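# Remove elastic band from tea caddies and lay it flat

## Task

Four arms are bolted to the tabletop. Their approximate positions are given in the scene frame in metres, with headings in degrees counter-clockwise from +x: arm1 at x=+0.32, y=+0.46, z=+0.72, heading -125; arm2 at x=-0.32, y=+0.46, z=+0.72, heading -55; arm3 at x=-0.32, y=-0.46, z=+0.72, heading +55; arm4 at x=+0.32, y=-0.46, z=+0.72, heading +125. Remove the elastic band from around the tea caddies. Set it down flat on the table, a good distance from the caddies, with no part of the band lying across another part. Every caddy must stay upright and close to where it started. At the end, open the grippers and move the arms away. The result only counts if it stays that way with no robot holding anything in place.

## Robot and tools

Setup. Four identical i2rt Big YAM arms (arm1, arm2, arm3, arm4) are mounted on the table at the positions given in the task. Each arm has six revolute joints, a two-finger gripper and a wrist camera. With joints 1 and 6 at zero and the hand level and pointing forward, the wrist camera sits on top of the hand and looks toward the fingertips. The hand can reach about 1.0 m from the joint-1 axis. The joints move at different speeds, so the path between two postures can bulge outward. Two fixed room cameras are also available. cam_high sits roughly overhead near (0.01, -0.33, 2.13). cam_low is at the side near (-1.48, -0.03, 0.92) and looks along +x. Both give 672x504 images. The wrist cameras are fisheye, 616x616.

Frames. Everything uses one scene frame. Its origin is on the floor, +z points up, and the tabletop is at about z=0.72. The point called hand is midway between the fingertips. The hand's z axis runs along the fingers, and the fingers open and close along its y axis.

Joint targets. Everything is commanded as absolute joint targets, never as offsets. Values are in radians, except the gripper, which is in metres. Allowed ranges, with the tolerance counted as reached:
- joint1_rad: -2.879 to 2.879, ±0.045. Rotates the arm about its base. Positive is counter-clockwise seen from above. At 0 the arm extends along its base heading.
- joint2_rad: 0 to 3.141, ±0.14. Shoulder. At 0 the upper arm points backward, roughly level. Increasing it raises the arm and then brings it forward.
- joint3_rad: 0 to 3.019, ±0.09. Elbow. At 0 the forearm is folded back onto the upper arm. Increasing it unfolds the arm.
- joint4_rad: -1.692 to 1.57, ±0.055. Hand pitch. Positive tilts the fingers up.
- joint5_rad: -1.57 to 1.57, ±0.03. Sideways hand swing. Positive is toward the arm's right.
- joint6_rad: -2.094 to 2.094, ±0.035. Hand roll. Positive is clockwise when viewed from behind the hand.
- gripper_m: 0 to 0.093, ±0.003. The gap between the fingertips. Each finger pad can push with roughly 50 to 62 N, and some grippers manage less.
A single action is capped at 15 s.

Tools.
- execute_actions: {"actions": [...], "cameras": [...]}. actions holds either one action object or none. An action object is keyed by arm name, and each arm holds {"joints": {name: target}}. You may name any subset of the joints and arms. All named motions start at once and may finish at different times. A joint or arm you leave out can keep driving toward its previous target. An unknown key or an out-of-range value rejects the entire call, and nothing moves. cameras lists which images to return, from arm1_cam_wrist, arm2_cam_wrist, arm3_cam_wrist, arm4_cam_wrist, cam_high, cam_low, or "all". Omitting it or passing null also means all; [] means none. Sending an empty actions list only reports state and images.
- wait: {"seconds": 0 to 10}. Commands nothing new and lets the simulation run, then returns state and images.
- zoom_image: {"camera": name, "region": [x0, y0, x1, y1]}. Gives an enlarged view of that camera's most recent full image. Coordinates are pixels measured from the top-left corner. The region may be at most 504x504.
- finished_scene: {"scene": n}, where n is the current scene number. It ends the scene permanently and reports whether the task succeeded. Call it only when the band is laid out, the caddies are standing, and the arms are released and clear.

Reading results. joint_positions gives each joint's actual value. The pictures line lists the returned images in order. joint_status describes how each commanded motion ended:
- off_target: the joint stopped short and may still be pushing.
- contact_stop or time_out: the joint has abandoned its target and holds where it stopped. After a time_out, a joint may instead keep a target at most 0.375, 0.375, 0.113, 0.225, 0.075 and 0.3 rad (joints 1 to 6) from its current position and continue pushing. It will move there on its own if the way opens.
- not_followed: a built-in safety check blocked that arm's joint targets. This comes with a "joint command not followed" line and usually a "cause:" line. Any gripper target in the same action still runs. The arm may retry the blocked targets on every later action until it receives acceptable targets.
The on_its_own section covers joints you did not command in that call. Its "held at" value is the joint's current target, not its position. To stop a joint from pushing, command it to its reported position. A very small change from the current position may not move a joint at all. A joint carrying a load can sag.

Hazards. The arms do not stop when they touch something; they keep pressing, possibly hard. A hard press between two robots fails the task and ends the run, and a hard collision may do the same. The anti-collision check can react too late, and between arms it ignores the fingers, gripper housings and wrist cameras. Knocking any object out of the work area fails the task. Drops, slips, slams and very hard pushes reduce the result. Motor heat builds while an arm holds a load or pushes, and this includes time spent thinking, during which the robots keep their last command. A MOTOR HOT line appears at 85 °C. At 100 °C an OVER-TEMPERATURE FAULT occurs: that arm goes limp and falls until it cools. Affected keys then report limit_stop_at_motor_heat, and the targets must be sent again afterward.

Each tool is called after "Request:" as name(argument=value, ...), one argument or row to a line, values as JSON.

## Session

Request:
execute_actions(
  actions=[],
)

Scene clock: 0.00 s.
Motor temperatures (°C, as the motors report them): arm1=[18 21 21 20 20 21] | arm2=[19 20 25 21 20 19] | arm3=[19 20 26 19 20 21] | arm4=[22 20 23 22 19 18]
arm1.joint_positions: joint1_rad=-0.017 joint2_rad=+0.447 joint3_rad=+1.471 joint4_rad=-1.522 joint5_rad=-0.015 joint6_rad=+0.012 gripper_m=+0.095
arm1.joint_status: not commanded
arm1.hand: x=+0.2472 y=+0.3534 z=+1.3594 quat_wxyz=(-0.233, -0.770, -0.386, +0.451) (m; scene frame)
arm2.joint_positions: joint1_rad=+0.010 joint2_rad=+0.445 joint3_rad=+1.474 joint4_rad=-1.548 joint5_rad=-0.008 joint6_rad=-0.009 gripper_m=+0.094
arm2.joint_status: not commanded
arm2.hand: x=-0.2434 y=+0.3676 z=+1.3071 quat_wxyz=(-0.447, -0.381, -0.776, +0.229) (m; scene frame)
arm3.joint_positions: joint1_rad=+0.014 joint2_rad=+0.441 joint3_rad=+1.470 joint4_rad=-1.539 joint5_rad=-0.010 joint6_rad=-0.016 gripper_m=+0.094
arm3.joint_status: not commanded
arm3.hand: x=-0.2584 y=-0.3577 z=+1.3439 quat_wxyz=(-0.441, +0.430, -0.747, -0.248) (m; scene frame)
arm4.joint_positions: joint1_rad=+0.008 joint2_rad=+0.450 joint3_rad=+1.453 joint4_rad=-1.526 joint5_rad=-0.008 joint6_rad=+0.010 gripper_m=+0.094
arm4.joint_status: not commanded
arm4.hand: x=+0.2450 y=-0.3527 z=+1.3156 quat_wxyz=(-0.228, +0.765, -0.407, -0.444) (m; scene frame)
pictures: arm1_cam_wrist, arm2_cam_wrist, arm3_cam_wrist, arm4_cam_wrist, cam_high, cam_low
Images, in order (width x height): arm1_cam_wrist 616x616, arm2_cam_wrist 616x616, arm3_cam_wrist 616x616, arm4_cam_wrist 616x616, cam_high 672x504, cam_low 672x504.

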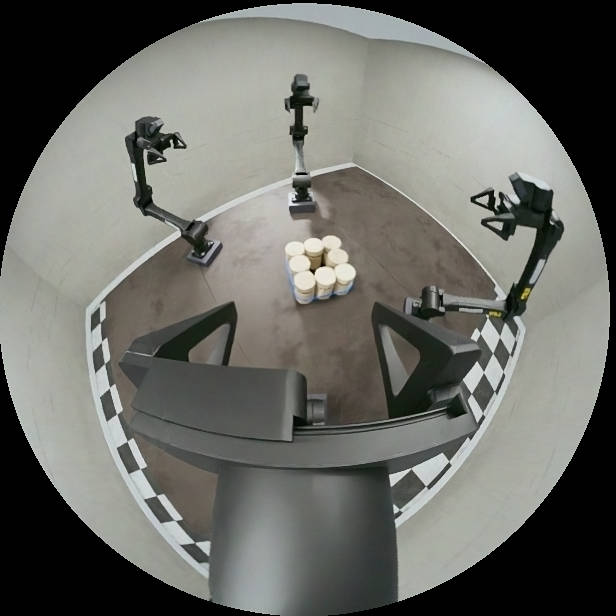

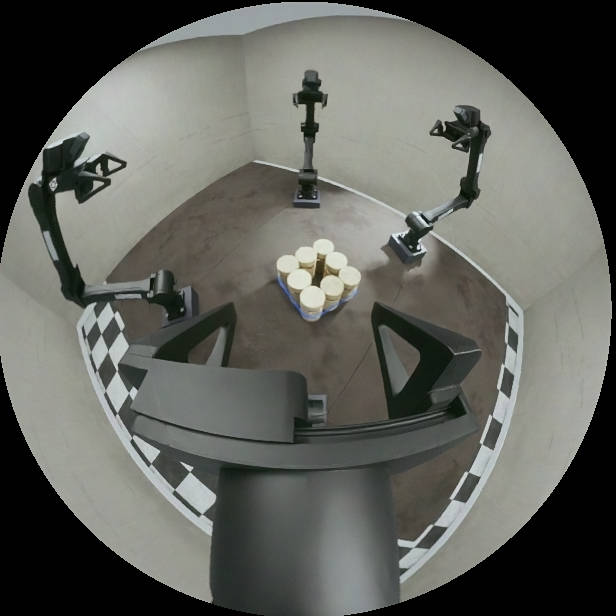

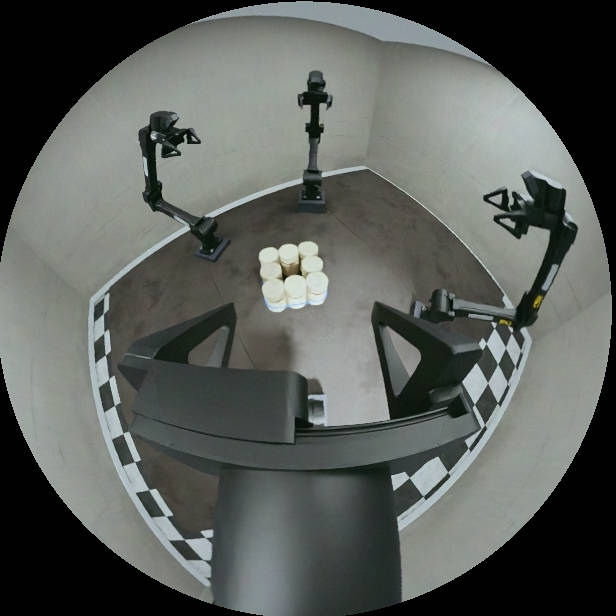

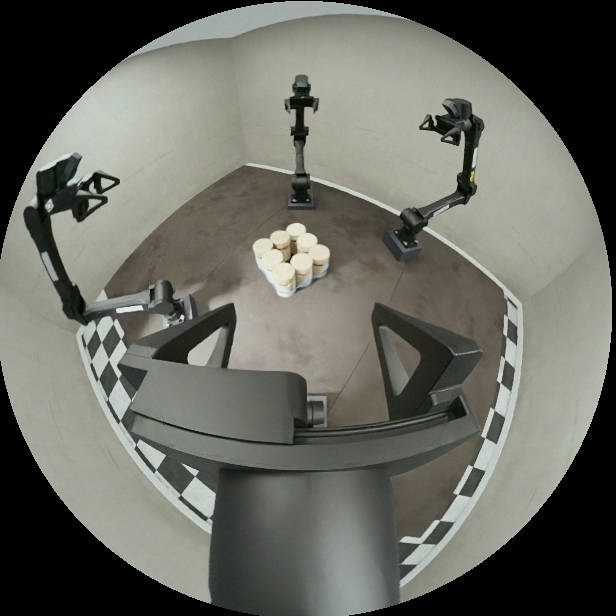

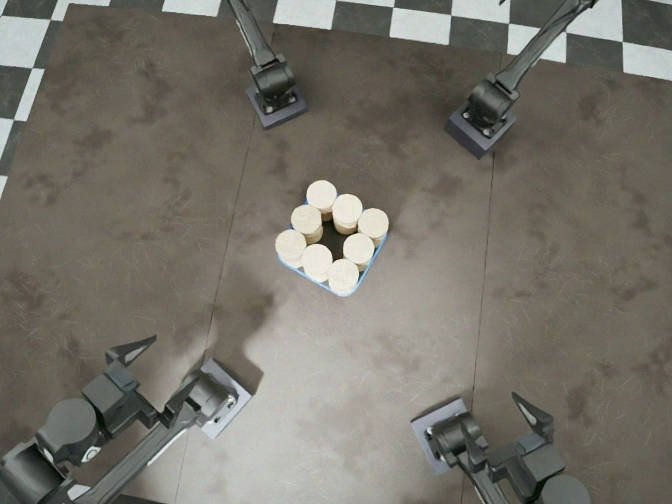

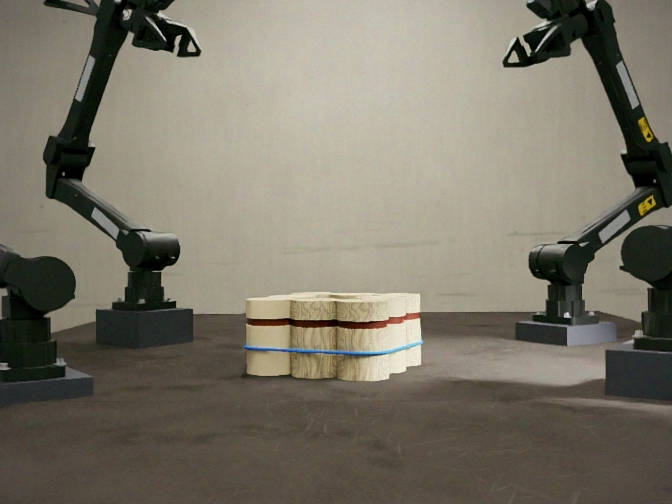

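Request:
zoom_image(
  camera="cam_high",
  region=[250, 160, 410, 310],
)

Request:
zoom_image(
  camera="cam_low",
  region=[230, 270, 440, 400],
)

Region (250, 160, 410, 310) of cam_high's 672x504 image, scaled by 3.150, with more detail than that image has; it fills the top 472 rows of this view, and the rest is white.

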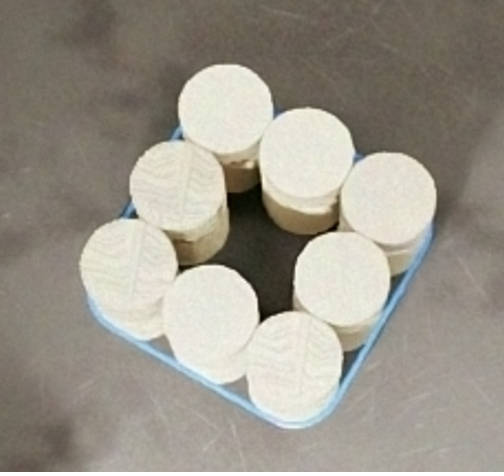

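Region (230, 270, 440, 400) of cam_low's 672x504 image, scaled by 2.400, with more detail than that image has; it fills the top 312 rows of this view, and the rest is white.

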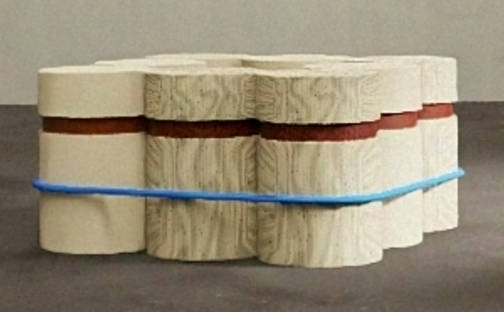

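Request:
execute_actions(
  actions=[
    {"arm1":{"joints":{"joint1_rad":-0.11,"joint2_rad":1.05,"joint3_rad":0.512,"joint4_rad":0.102,"joint5_rad":0,"joint6_rad":1.295,"gripper_m":0.026}},"arm2":{"joints":{"joint1_rad":-0.228,"joint2_rad":0.7,"joint3_rad":0.384,"joint4_rad":-0.122,"joint5_rad":0,"joint6_rad":0.905,"gripper_m":0.026}},"arm3":{"joints":{"joint1_rad":0.157,"joint2_rad":0.9,"joint3_rad":0.418,"joint4_rad":0.062,"joint5_rad":0,"joint6_rad":1.575,"gripper_m":0.026}},"arm4":{"joints":{"joint1_rad":0.057,"joint2_rad":1.02,"joint3_rad":0.634,"joint4_rad":-0.038,"joint5_rad":0,"joint6_rad":1.13,"gripper_m":0.026}}},
  ],
  cameras=[],
)

Request:
execute_actions(
  actions=[
    {"arm1":{"joints":{"joint2_rad":1.5}},"arm2":{"joints":{"joint2_rad":1.143}},"arm3":{"joints":{"joint2_rad":1.36}},"arm4":{"joints":{"joint2_rad":1.468}}},
  ],
)

Request:
zoom_image(
  camera="cam_high",
  region=[250, 160, 410, 310],
)

Scene clock: 51.13 s.
Motor temperatures (°C, as the motors report them): arm1=[18 21 23 20 20 21] | arm2=[19 20 28 22 20 19] | arm3=[19 20 29 20 20 21] | arm4=[22 20 26 22 19 18]
arm1.joint_positions: joint1_rad=-0.106 joint2_rad=+1.058 joint3_rad=+0.510 joint4_rad=+0.088 joint5_rad=-0.003 joint6_rad=+1.286 gripper_m=+0.026
arm1.joint_status: all done
arm1.hand: x=+0.0248 y=+0.1294 z=+0.9785 quat_wxyz=(-0.457, -0.831, +0.186, +0.257) (m; scene frame)
arm2.joint_positions: joint1_rad=-0.223 joint2_rad=+0.707 joint3_rad=+0.388 joint4_rad=-0.141 joint5_rad=-0.002 joint6_rad=+0.888 gripper_m=+0.026
arm2.joint_status: all done
arm2.hand: x=-0.1764 y=+0.1290 z=+0.9469 quat_wxyz=(-0.522, -0.725, -0.442, +0.077) (m; scene frame)
arm3.joint_positions: joint1_rad=+0.149 joint2_rad=+0.913 joint3_rad=+0.414 joint4_rad=+0.040 joint5_rad=-0.001 joint6_rad=+1.565 gripper_m=+0.026
arm3.joint_status: all done
arm3.hand: x=-0.1592 y=-0.0940 z=+0.9630 quat_wxyz=(-0.109, -0.172, -0.832, -0.516) (m; scene frame)
arm4.joint_positions: joint1_rad=+0.051 joint2_rad=+1.028 joint3_rad=+0.634 joint4_rad=-0.062 joint5_rad=-0.003 joint6_rad=+1.121 gripper_m=+0.026
arm4.joint_status: all done
arm4.hand: x=+0.0454 y=-0.0926 z=+0.9936 quat_wxyz=(+0.051, +0.442, -0.726, -0.525) (m; scene frame)
pictures: none
No camera images: the call's "cameras" was empty. Leave "cameras" out to get every camera's image.

Scene clock: 52.27 s.
Motor temperatures (°C, as the motors report them): arm1=[18 21 23 20 20 21] | arm2=[19 20 28 22 20 19] | arm3=[19 20 29 20 20 21] | arm4=[22 20 26 22 19 18]
arm1.joint_positions: joint1_rad=-0.106 joint2_rad=+1.494 joint3_rad=+0.510 joint4_rad=+0.094 joint5_rad=-0.003 joint6_rad=+1.286 gripper_m=+0.026
arm1.joint_status: all done
arm1.hand: x=+0.0347 y=+0.1423 z=+0.7971 quat_wxyz=(-0.288, -0.921, +0.208, +0.162) (m; scene frame)
arm2.joint_positions: joint1_rad=-0.223 joint2_rad=+1.142 joint3_rad=+0.388 joint4_rad=-0.137 joint5_rad=-0.002 joint6_rad=+0.888 gripper_m=+0.026
arm2.joint_status: all done
arm2.hand: x=-0.1783 y=+0.1298 z=+0.7983 quat_wxyz=(-0.331, -0.806, -0.489, +0.050) (m; scene frame)
arm3.joint_positions: joint1_rad=+0.149 joint2_rad=+1.347 joint3_rad=+0.414 joint4_rad=+0.047 joint5_rad=-0.001 joint6_rad=+1.566 gripper_m=+0.026
arm3.joint_status: all done
arm3.hand: x=-0.1646 y=-0.1058 z=+0.8006 quat_wxyz=(-0.069, -0.191, -0.922, -0.329) (m; scene frame)
arm4.joint_positions: joint1_rad=+0.051 joint2_rad=+1.476 joint3_rad=+0.628 joint4_rad=-0.054 joint5_rad=-0.003 joint6_rad=+1.121 gripper_m=+0.026
arm4.joint_status: all done
arm4.hand: x=+0.0456 y=-0.0925 z=+0.7931 quat_wxyz=(+0.032, +0.491, -0.808, -0.325) (m; scene frame)
pictures: arm1_cam_wrist, arm2_cam_wrist, arm3_cam_wrist, arm4_cam_wrist, cam_high, cam_low
camera_calibration (this result's frames):
arm1_cam_wrist: T_world_to_cam=[[0.28366, 0.739949, -0.609928, 0.372248], [0.943343, -0.101128, 0.316035, -0.268458], [0.172169, -0.665017, -0.726712, 0.789492], [0, 0, 0, 1]] pos_world=[0.0117306, 0.222433, 0.885619]
arm2_cam_wrist: T_world_to_cam=[[-0.822905, 0.29553, -0.485272, 0.201446], [0.272152, 0.95475, 0.119937, -0.164479], [0.498759, -0.0333708, -0.866098, 0.913506], [0, 0, 0, 1]] pos_world=[-0.245085, 0.127988, 0.908669]
arm3_cam_wrist: T_world_to_cam=[[-0.31114, -0.708388, -0.633544, 0.385375], [-0.891695, -0.0129944, 0.45245, -0.505333], [-0.328743, 0.705703, -0.627623, 0.646892], [0, 0, 0, 1]] pos_world=[-0.118036, -0.190085, 0.878795]
arm4_cam_wrist: T_world_to_cam=[[0.775011, -0.309642, -0.550891, 0.371921], [-0.206408, -0.947955, 0.242441, -0.265149], [-0.597289, -0.0741863, -0.798587, 0.780022], [0, 0, 0, 1]] pos_world=[0.122928, -0.0783202, 0.892087]
Images, in order (width x height): arm1_cam_wrist 616x616, arm2_cam_wrist 616x616, arm3_cam_wrist 616x616, arm4_cam_wrist 616x616, cam_high 672x504, cam_low 672x504.

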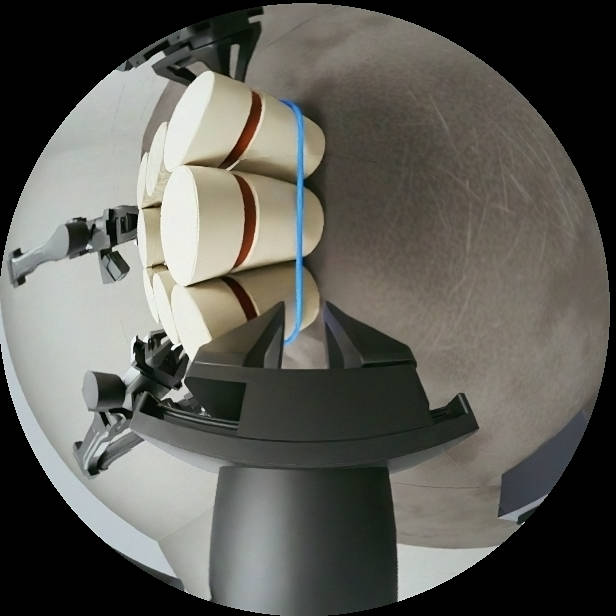

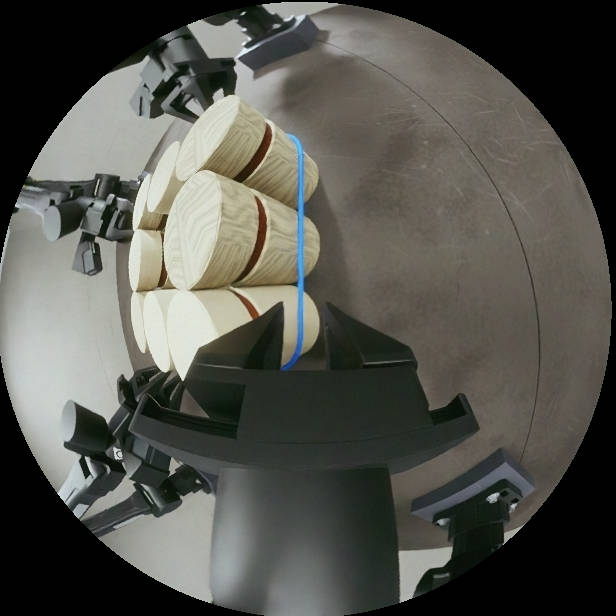

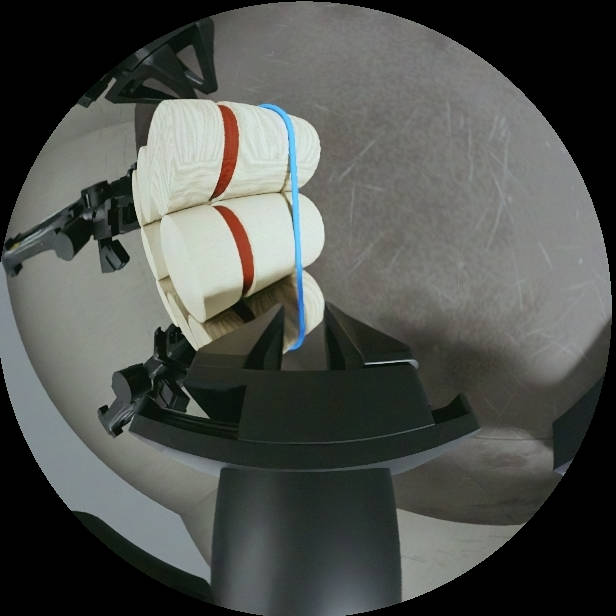

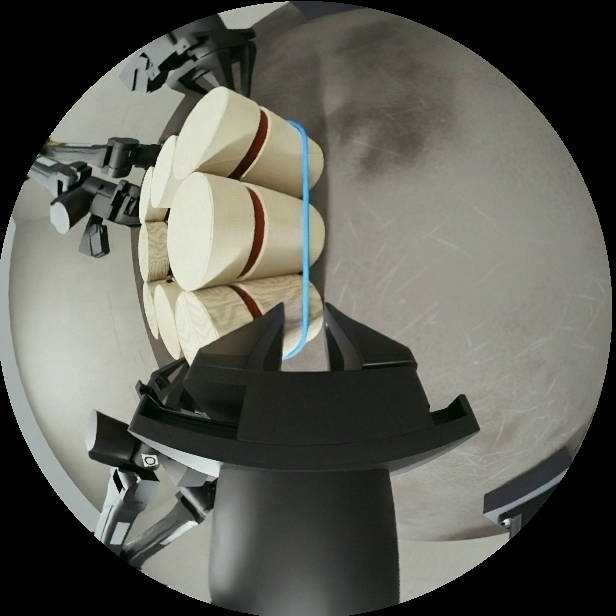

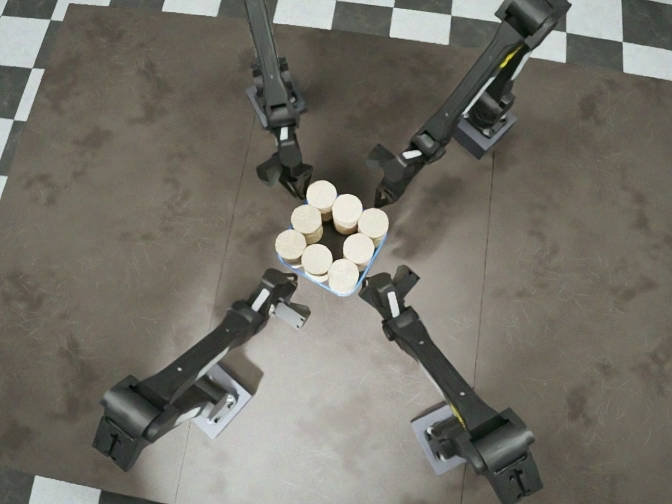

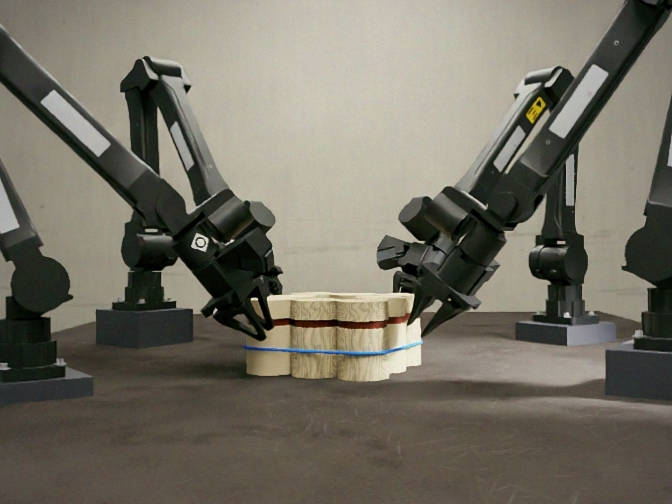

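Region (250, 160, 410, 310) of cam_high's 672x504 image, scaled by 3.150, with more detail than that image has; it fills the top 472 rows of this view, and the rest is white.

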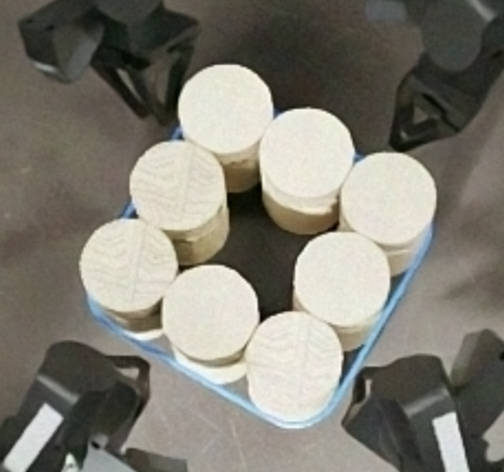

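Request:
execute_actions(
  actions=[],
)

Scene clock: 78.03 s.
Motor temperatures (°C, as the motors report them): arm1=[18 21 23 20 20 21] | arm2=[19 20 28 22 20 19] | arm3=[19 20 29 20 20 21] | arm4=[22 20 26 22 19 18]
arm1.joint_positions: joint1_rad=-0.106 joint2_rad=+1.494 joint3_rad=+0.510 joint4_rad=+0.094 joint5_rad=-0.003 joint6_rad=+1.286 gripper_m=+0.026
arm1.joint_status: all done
arm1.hand: x=+0.0347 y=+0.1423 z=+0.7971 quat_wxyz=(-0.288, -0.921, +0.208, +0.162) (m; scene frame)
arm2.joint_positions: joint1_rad=-0.223 joint2_rad=+1.142 joint3_rad=+0.388 joint4_rad=-0.137 joint5_rad=-0.002 joint6_rad=+0.888 gripper_m=+0.026
arm2.joint_status: all done
arm2.hand: x=-0.1783 y=+0.1298 z=+0.7983 quat_wxyz=(-0.331, -0.806, -0.489, +0.050) (m; scene frame)
arm3.joint_positions: joint1_rad=+0.149 joint2_rad=+1.347 joint3_rad=+0.414 joint4_rad=+0.047 joint5_rad=-0.001 joint6_rad=+1.566 gripper_m=+0.026
arm3.joint_status: all done
arm3.hand: x=-0.1646 y=-0.1058 z=+0.8006 quat_wxyz=(-0.069, -0.191, -0.922, -0.329) (m; scene frame)
arm4.joint_positions: joint1_rad=+0.051 joint2_rad=+1.476 joint3_rad=+0.628 joint4_rad=-0.054 joint5_rad=-0.003 joint6_rad=+1.121 gripper_m=+0.026
arm4.joint_status: all done
arm4.hand: x=+0.0456 y=-0.0925 z=+0.7931 quat_wxyz=(+0.032, +0.491, -0.808, -0.325) (m; scene frame)
pictures: arm1_cam_wrist, arm2_cam_wrist, arm3_cam_wrist, arm4_cam_wrist, cam_high, cam_low
camera_calibration (this result's frames):
arm1_cam_wrist: T_world_to_cam=[[0.28366, 0.739949, -0.609928, 0.372248], [0.943343, -0.101128, 0.316035, -0.268458], [0.172169, -0.665017, -0.726712, 0.789492], [0, 0, 0, 1]] pos_world=[0.0117306, 0.222433, 0.885619]
arm2_cam_wrist: T_world_to_cam=[[-0.822905, 0.29553, -0.485272, 0.201446], [0.272152, 0.95475, 0.119937, -0.164479], [0.498759, -0.0333708, -0.866098, 0.913506], [0, 0, 0, 1]] pos_world=[-0.245085, 0.127988, 0.908669]
arm3_cam_wrist: T_world_to_cam=[[-0.31114, -0.708388, -0.633544, 0.385375], [-0.891695, -0.0129944, 0.45245, -0.505333], [-0.328743, 0.705703, -0.627623, 0.646892], [0, 0, 0, 1]] pos_world=[-0.118036, -0.190085, 0.878795]
arm4_cam_wrist: T_world_to_cam=[[0.775011, -0.309642, -0.550891, 0.371921], [-0.206408, -0.947955, 0.242441, -0.265149], [-0.597289, -0.0741863, -0.798587, 0.780022], [0, 0, 0, 1]] pos_world=[0.122928, -0.0783202, 0.892087]
Images, in order (width x height): arm1_cam_wrist 616x616, arm2_cam_wrist 616x616, arm3_cam_wrist 616x616, arm4_cam_wrist 616x616, cam_high 672x504, cam_low 672x504.

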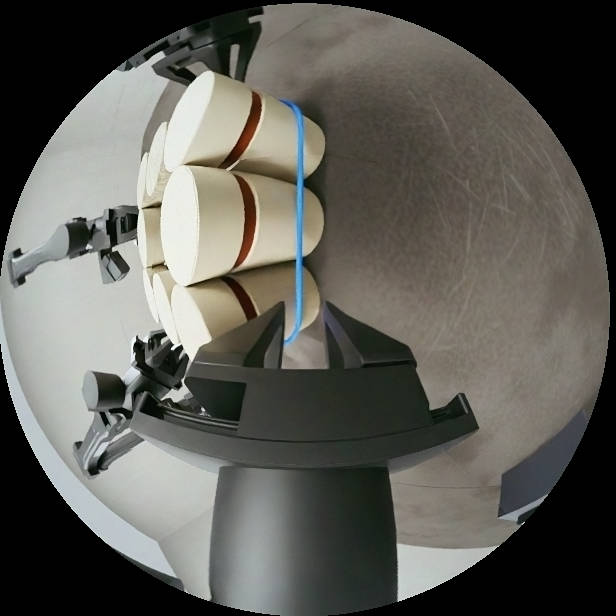

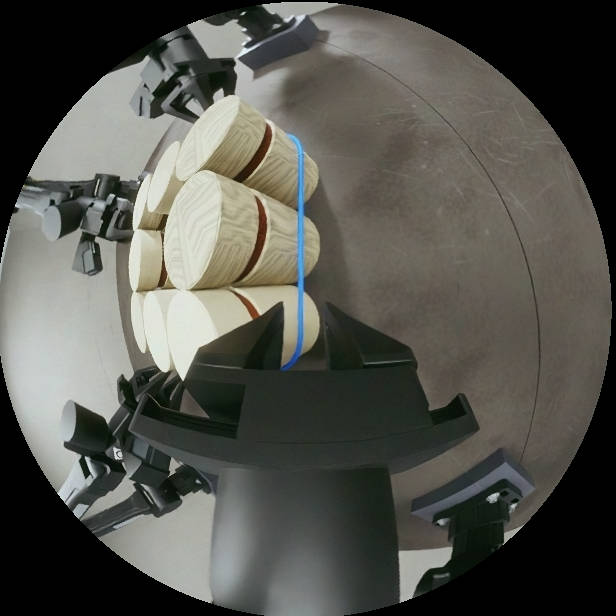

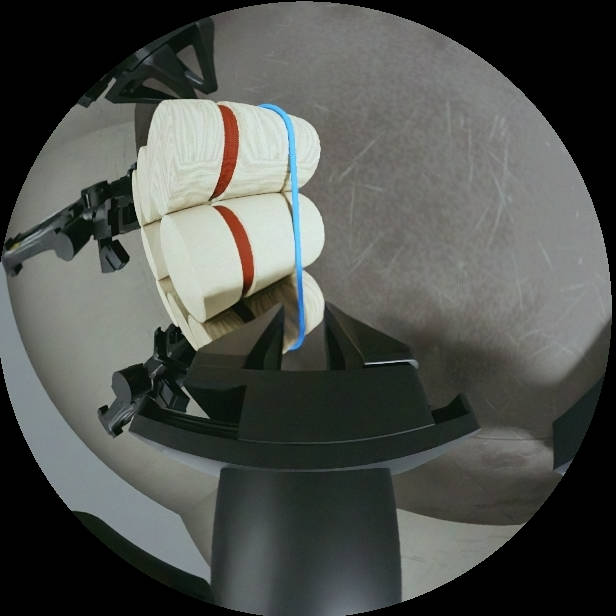

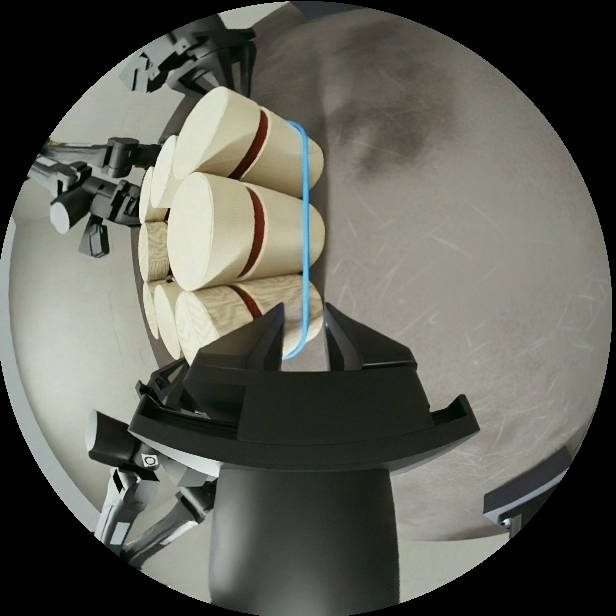

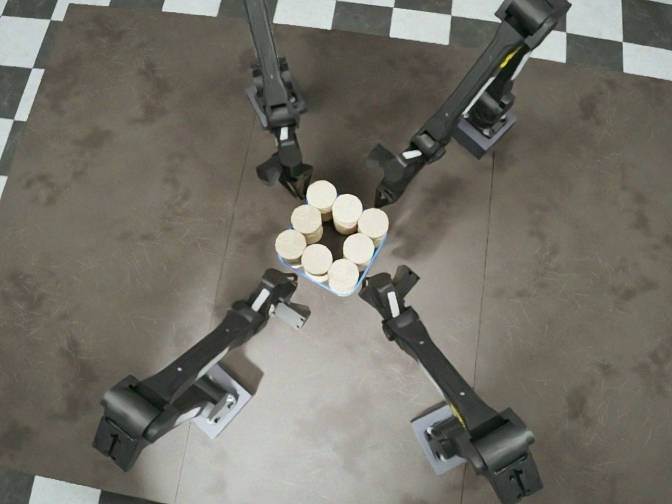

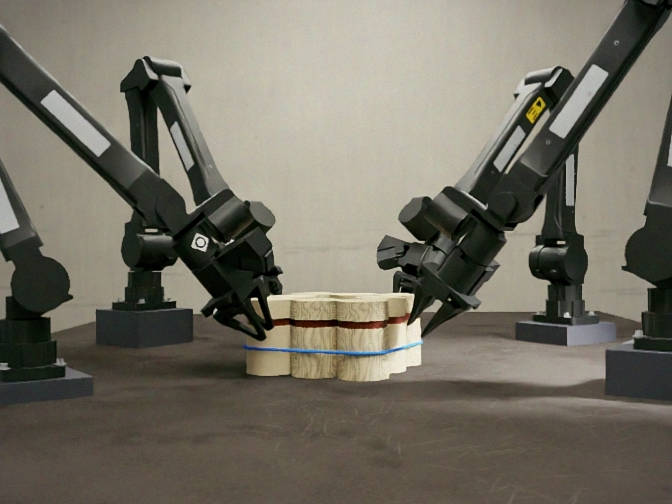

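Request:
execute_actions(
  actions=[
    {"arm1":{"joints":{"joint1_rad":-0.125,"joint2_rad":1.615,"joint4_rad":0.295}},"arm2":{"joints":{"joint2_rad":1.275,"joint4_rad":0.03}},"arm3":{"joints":{"joint1_rad":0.13,"joint2_rad":1.485,"joint4_rad":0.24}},"arm4":{"joints":{"joint2_rad":1.575,"joint4_rad":0.12}}},
  ],
)

Scene clock: 101.70 s.
Motor temperatures (°C, as the motors report them): arm1=[18 22 23 20 20 21] | arm2=[19 20 28 22 20 19] | arm3=[19 20 28 20 19 21] | arm4=[22 21 26 22 19 18]
arm1.joint_positions: joint1_rad=-0.117 joint2_rad=+1.610 joint3_rad=+0.510 joint4_rad=+0.282 joint5_rad=-0.003 joint6_rad=+1.287 gripper_m=+0.026
arm1.joint_status: all done
arm1.hand: x=+0.0184 y=+0.1314 z=+0.7791 quat_wxyz=(-0.317, -0.907, +0.210, +0.180) (m; scene frame)
arm2.joint_positions: joint1_rad=-0.223 joint2_rad=+1.276 joint3_rad=+0.388 joint4_rad=+0.007 joint5_rad=+0.000 joint6_rad=+0.888 gripper_m=+0.026
arm2.joint_status: all done
arm2.hand: x=-0.1729 y=+0.1156 z=+0.7745 quat_wxyz=(-0.335, -0.804, -0.488, +0.052) (m; scene frame)
arm3.joint_positions: joint1_rad=+0.141 joint2_rad=+1.474 joint3_rad=+0.414 joint4_rad=+0.220 joint5_rad=-0.001 joint6_rad=+1.566 gripper_m=+0.026
arm3.joint_status: all done
arm3.hand: x=-0.1550 y=-0.0916 z=+0.7810 quat_wxyz=(-0.074, -0.193, -0.914, -0.350) (m; scene frame)
arm4.joint_positions: joint1_rad=+0.051 joint2_rad=+1.581 joint3_rad=+0.628 joint4_rad=+0.098 joint5_rad=-0.003 joint6_rad=+1.121 gripper_m=+0.026
arm4.joint_status: all done
arm4.hand: x=+0.0352 y=-0.0786 z=+0.7701 quat_wxyz=(+0.034, +0.487, -0.801, -0.347) (m; scene frame)
pictures: arm1_cam_wrist, arm2_cam_wrist, arm3_cam_wrist, arm4_cam_wrist, cam_high, cam_low
camera_calibration (this result's frames):
arm1_cam_wrist: T_world_to_cam=[[0.260596, 0.703229, -0.661482, 0.419363], [0.95656, -0.0953134, 0.275516, -0.217945], [0.130703, -0.704545, -0.697519, 0.75528], [0, 0, 0, 1]] pos_world=[0.000475432, 0.216447, 0.864271]
arm2_cam_wrist: T_world_to_cam=[[-0.821325, 0.291675, -0.490257, 0.203139], [0.273161, 0.955557, 0.110877, -0.142395], [0.500808, -0.0428532, -0.864497, 0.889939], [0, 0, 0, 1]] pos_world=[-0.239949, 0.114953, 0.884728]
arm3_cam_wrist: T_world_to_cam=[[-0.304196, -0.678312, -0.668848, 0.417357], [-0.900195, -0.0250006, 0.434769, -0.476402], [-0.31163, 0.734348, -0.603008, 0.613822], [0, 0, 0, 1]] pos_world=[-0.110611, -0.179572, 0.856413]
arm4_cam_wrist: T_world_to_cam=[[0.759095, -0.288276, -0.583671, 0.399082], [-0.19998, -0.956514, 0.21234, -0.226214], [-0.619502, -0.0444637, -0.783735, 0.748147], [0, 0, 0, 1]] pos_world=[0.115299, -0.0680653, 0.867315]
Images, in order (width x height): arm1_cam_wrist 616x616, arm2_cam_wrist 616x616, arm3_cam_wrist 616x616, arm4_cam_wrist 616x616, cam_high 672x504, cam_low 672x504.

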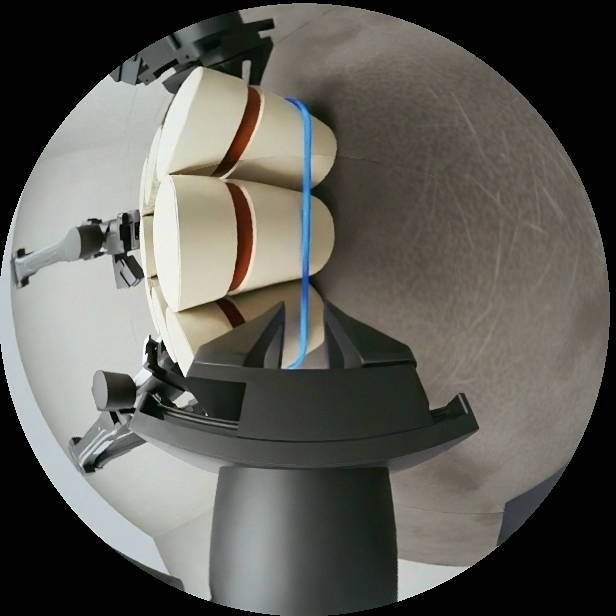

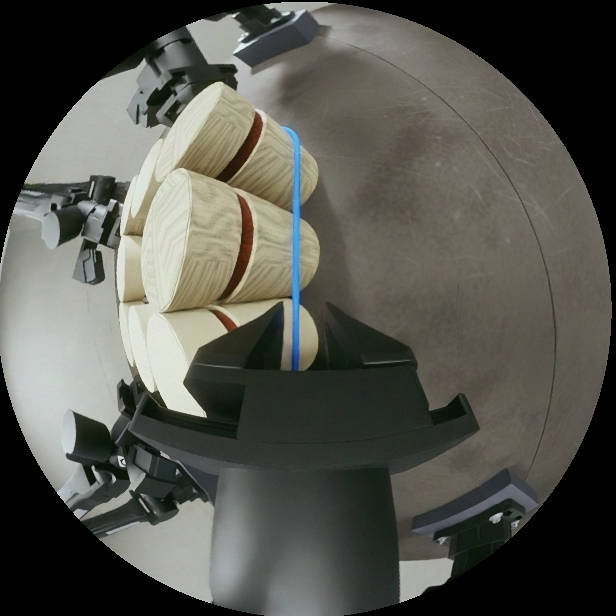

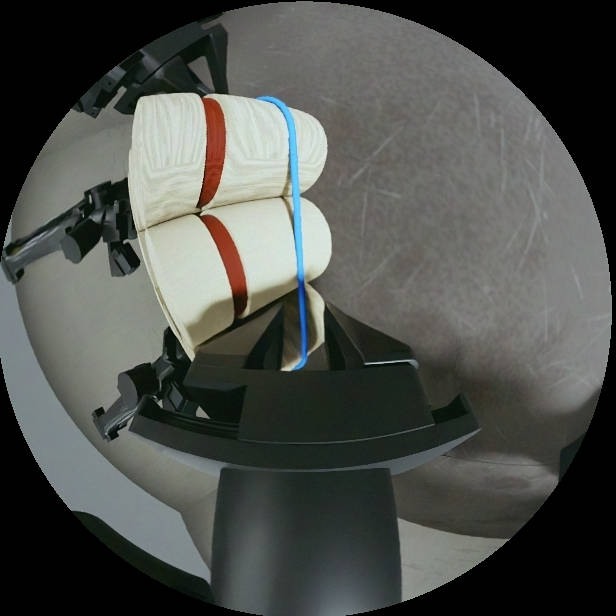

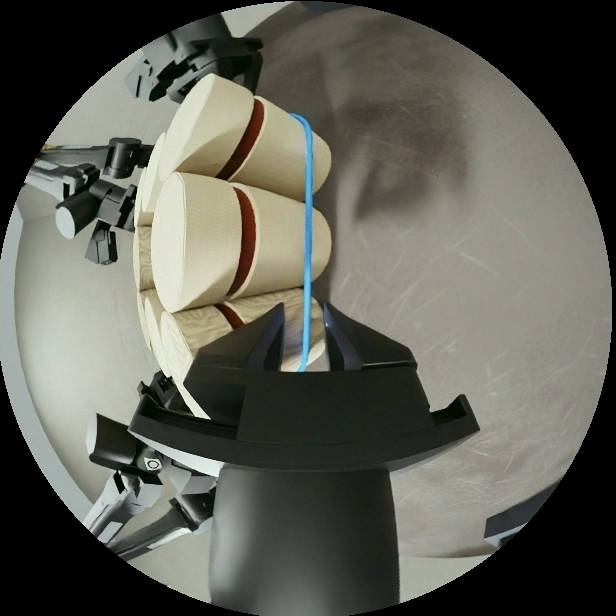

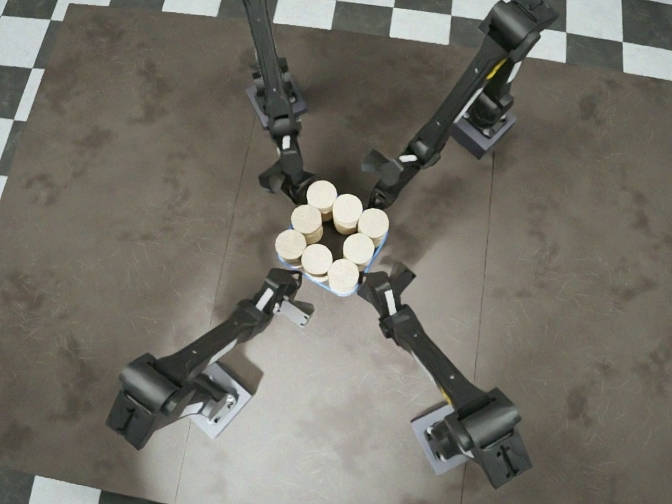

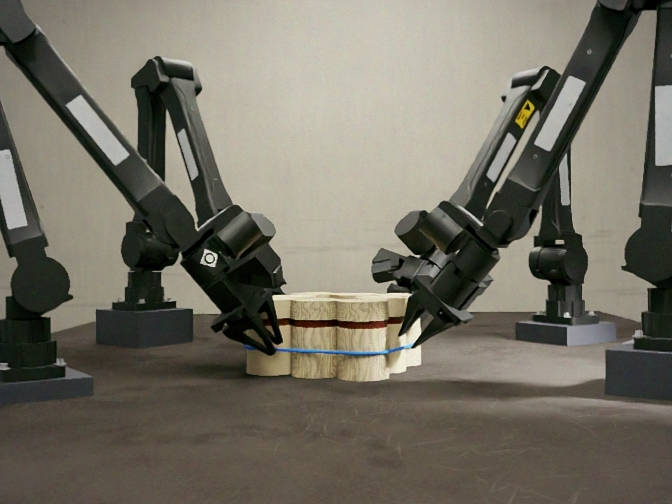

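Request:
execute_actions(
  actions=[
    {"arm1":{"joints":{"joint2_rad":1.705,"joint4_rad":0.45}},"arm2":{"joints":{"joint2_rad":1.355,"joint4_rad":0.153}},"arm3":{"joints":{"joint2_rad":1.578,"joint4_rad":0.387}},"arm4":{"joints":{"joint2_rad":1.645,"joint4_rad":0.245}}},
  ],
)

Scene clock: 110.43 s.
Motor temperatures (°C, as the motors report them): arm1=[18 22 23 20 20 21] | arm2=[19 20 28 22 20 19] | arm3=[19 20 28 20 19 21] | arm4=[22 21 26 22 19 18]
arm1.joint_positions: joint1_rad=-0.117 joint2_rad=+1.697 joint3_rad=+0.510 joint4_rad=+0.431 joint5_rad=-0.003 joint6_rad=+1.287 gripper_m=+0.026
arm1.joint_status: all done
arm1.hand: x=+0.0099 y=+0.1223 z=+0.7672 quat_wxyz=(-0.341, -0.896, +0.207, +0.194) (m; scene frame)
arm2.joint_positions: joint1_rad=-0.223 joint2_rad=+1.353 joint3_rad=+0.388 joint4_rad=+0.128 joint5_rad=+0.001 joint6_rad=+0.888 gripper_m=+0.026
arm2.joint_status: all done
arm2.hand: x=-0.1675 y=+0.1024 z=+0.7664 quat_wxyz=(-0.356, -0.798, -0.484, +0.055) (m; scene frame)
arm3.joint_positions: joint1_rad=+0.141 joint2_rad=+1.564 joint3_rad=+0.409 joint4_rad=+0.354 joint5_rad=-0.003 joint6_rad=+1.566 gripper_m=+0.026
arm3.joint_status: all done
arm3.hand: x=-0.1515 y=-0.0831 z=+0.7670 quat_wxyz=(-0.078, -0.191, -0.907, -0.368) (m; scene frame)
arm4.joint_positions: joint1_rad=+0.051 joint2_rad=+1.645 joint3_rad=+0.628 joint4_rad=+0.213 joint5_rad=+0.002 joint6_rad=+1.121 gripper_m=+0.026
arm4.joint_status: all done
arm4.hand: x=+0.0282 y=-0.0677 z=+0.7597 quat_wxyz=(+0.034, +0.481, -0.794, -0.371) (m; scene frame)
pictures: arm1_cam_wrist, arm2_cam_wrist, arm3_cam_wrist, arm4_cam_wrist, cam_high, cam_low
camera_calibration (this result's frames):
arm1_cam_wrist: T_world_to_cam=[[0.231957, 0.672464, -0.702843, 0.455865], [0.967299, -0.083242, 0.23959, -0.181435], [0.10261, -0.735434, -0.669782, 0.724421], [0, 0, 0, 1]] pos_world=[-0.00457154, 0.211108, 0.849076]
arm2_cam_wrist: T_world_to_cam=[[-0.812825, 0.271142, -0.515556, 0.230348], [0.271639, 0.959371, 0.0762875, -0.104502], [0.515294, -0.0780368, -0.853453, 0.877187], [0, 0, 0, 1]] pos_world=[-0.23639, 0.106252, 0.875368]
arm3_cam_wrist: T_world_to_cam=[[-0.29337, -0.654035, -0.69726, 0.440292], [-0.906518, -0.0412893, 0.420144, -0.458049], [-0.303579, 0.755336, -0.580781, 0.586148], [0, 0, 0, 1]] pos_world=[-0.108119, -0.173684, 0.839869]
arm4_cam_wrist: T_world_to_cam=[[0.741595, -0.264842, -0.616357, 0.428399], [-0.197762, -0.964251, 0.176382, -0.188319], [-0.641036, -0.00891223, -0.767459, 0.726813], [0, 0, 0, 1]] pos_world=[0.110972, -0.0616515, 0.855062]
Images, in order (width x height): arm1_cam_wrist 616x616, arm2_cam_wrist 616x616, arm3_cam_wrist 616x616, arm4_cam_wrist 616x616, cam_high 672x504, cam_low 672x504.

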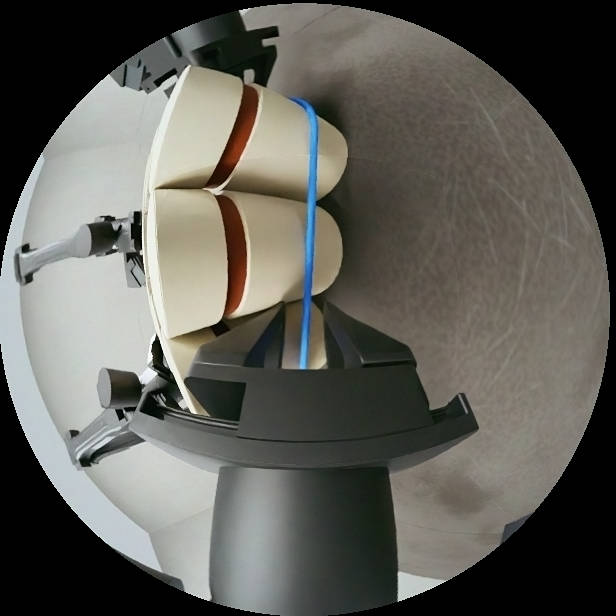

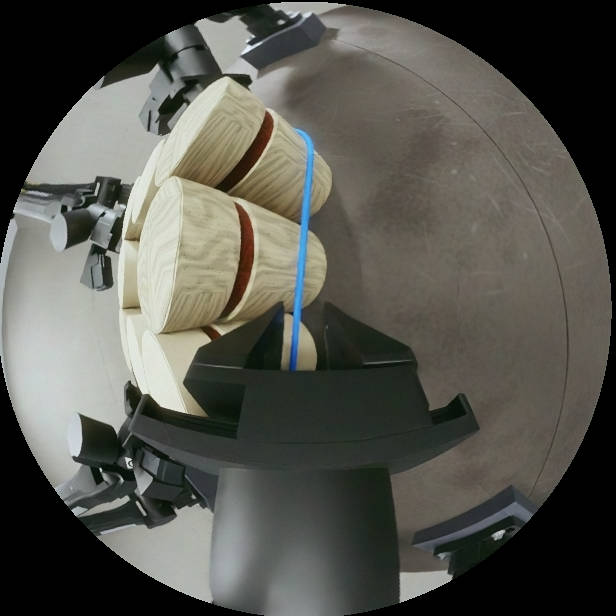

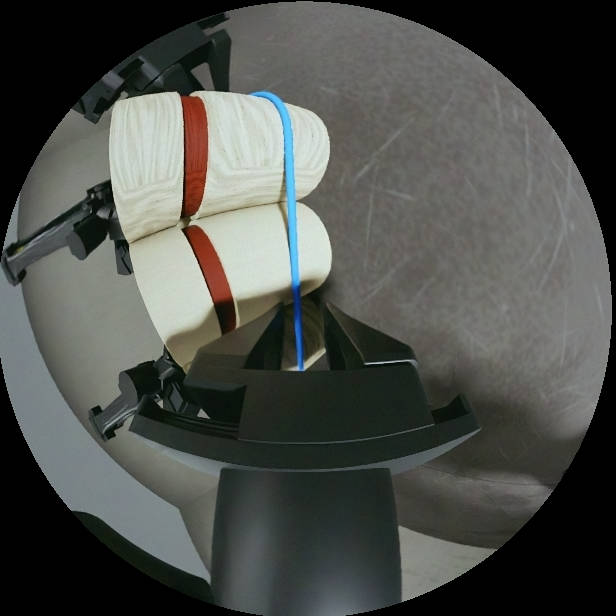

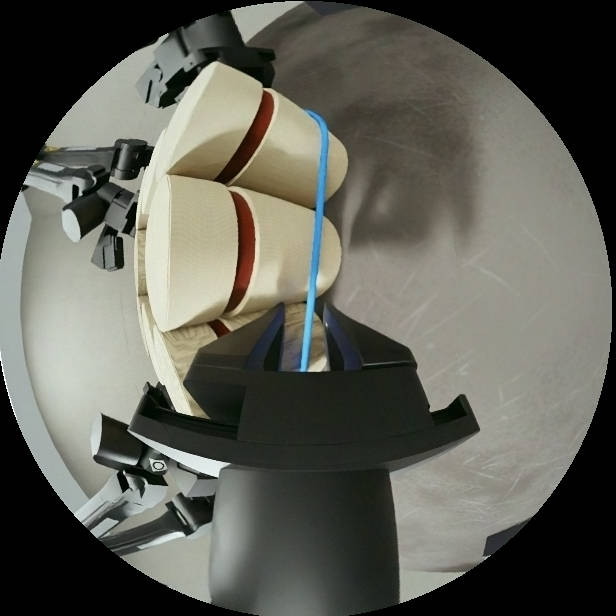

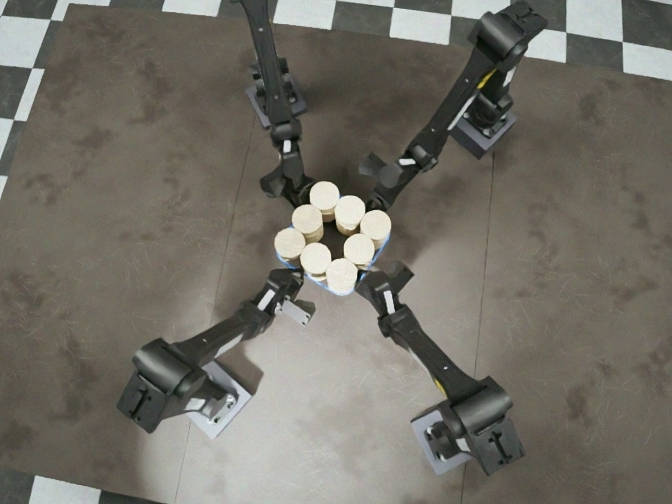

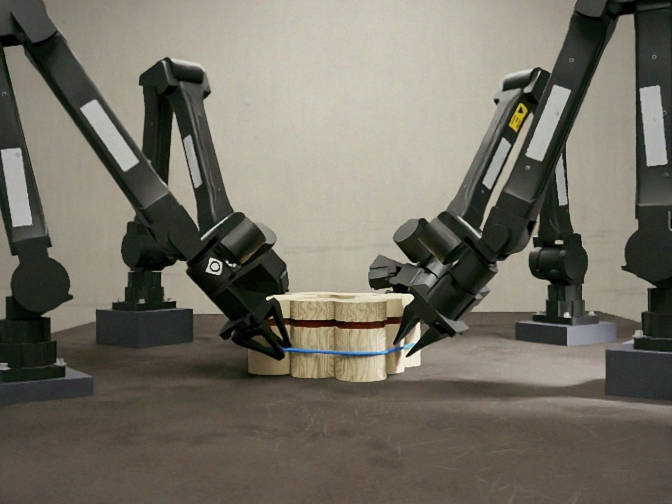

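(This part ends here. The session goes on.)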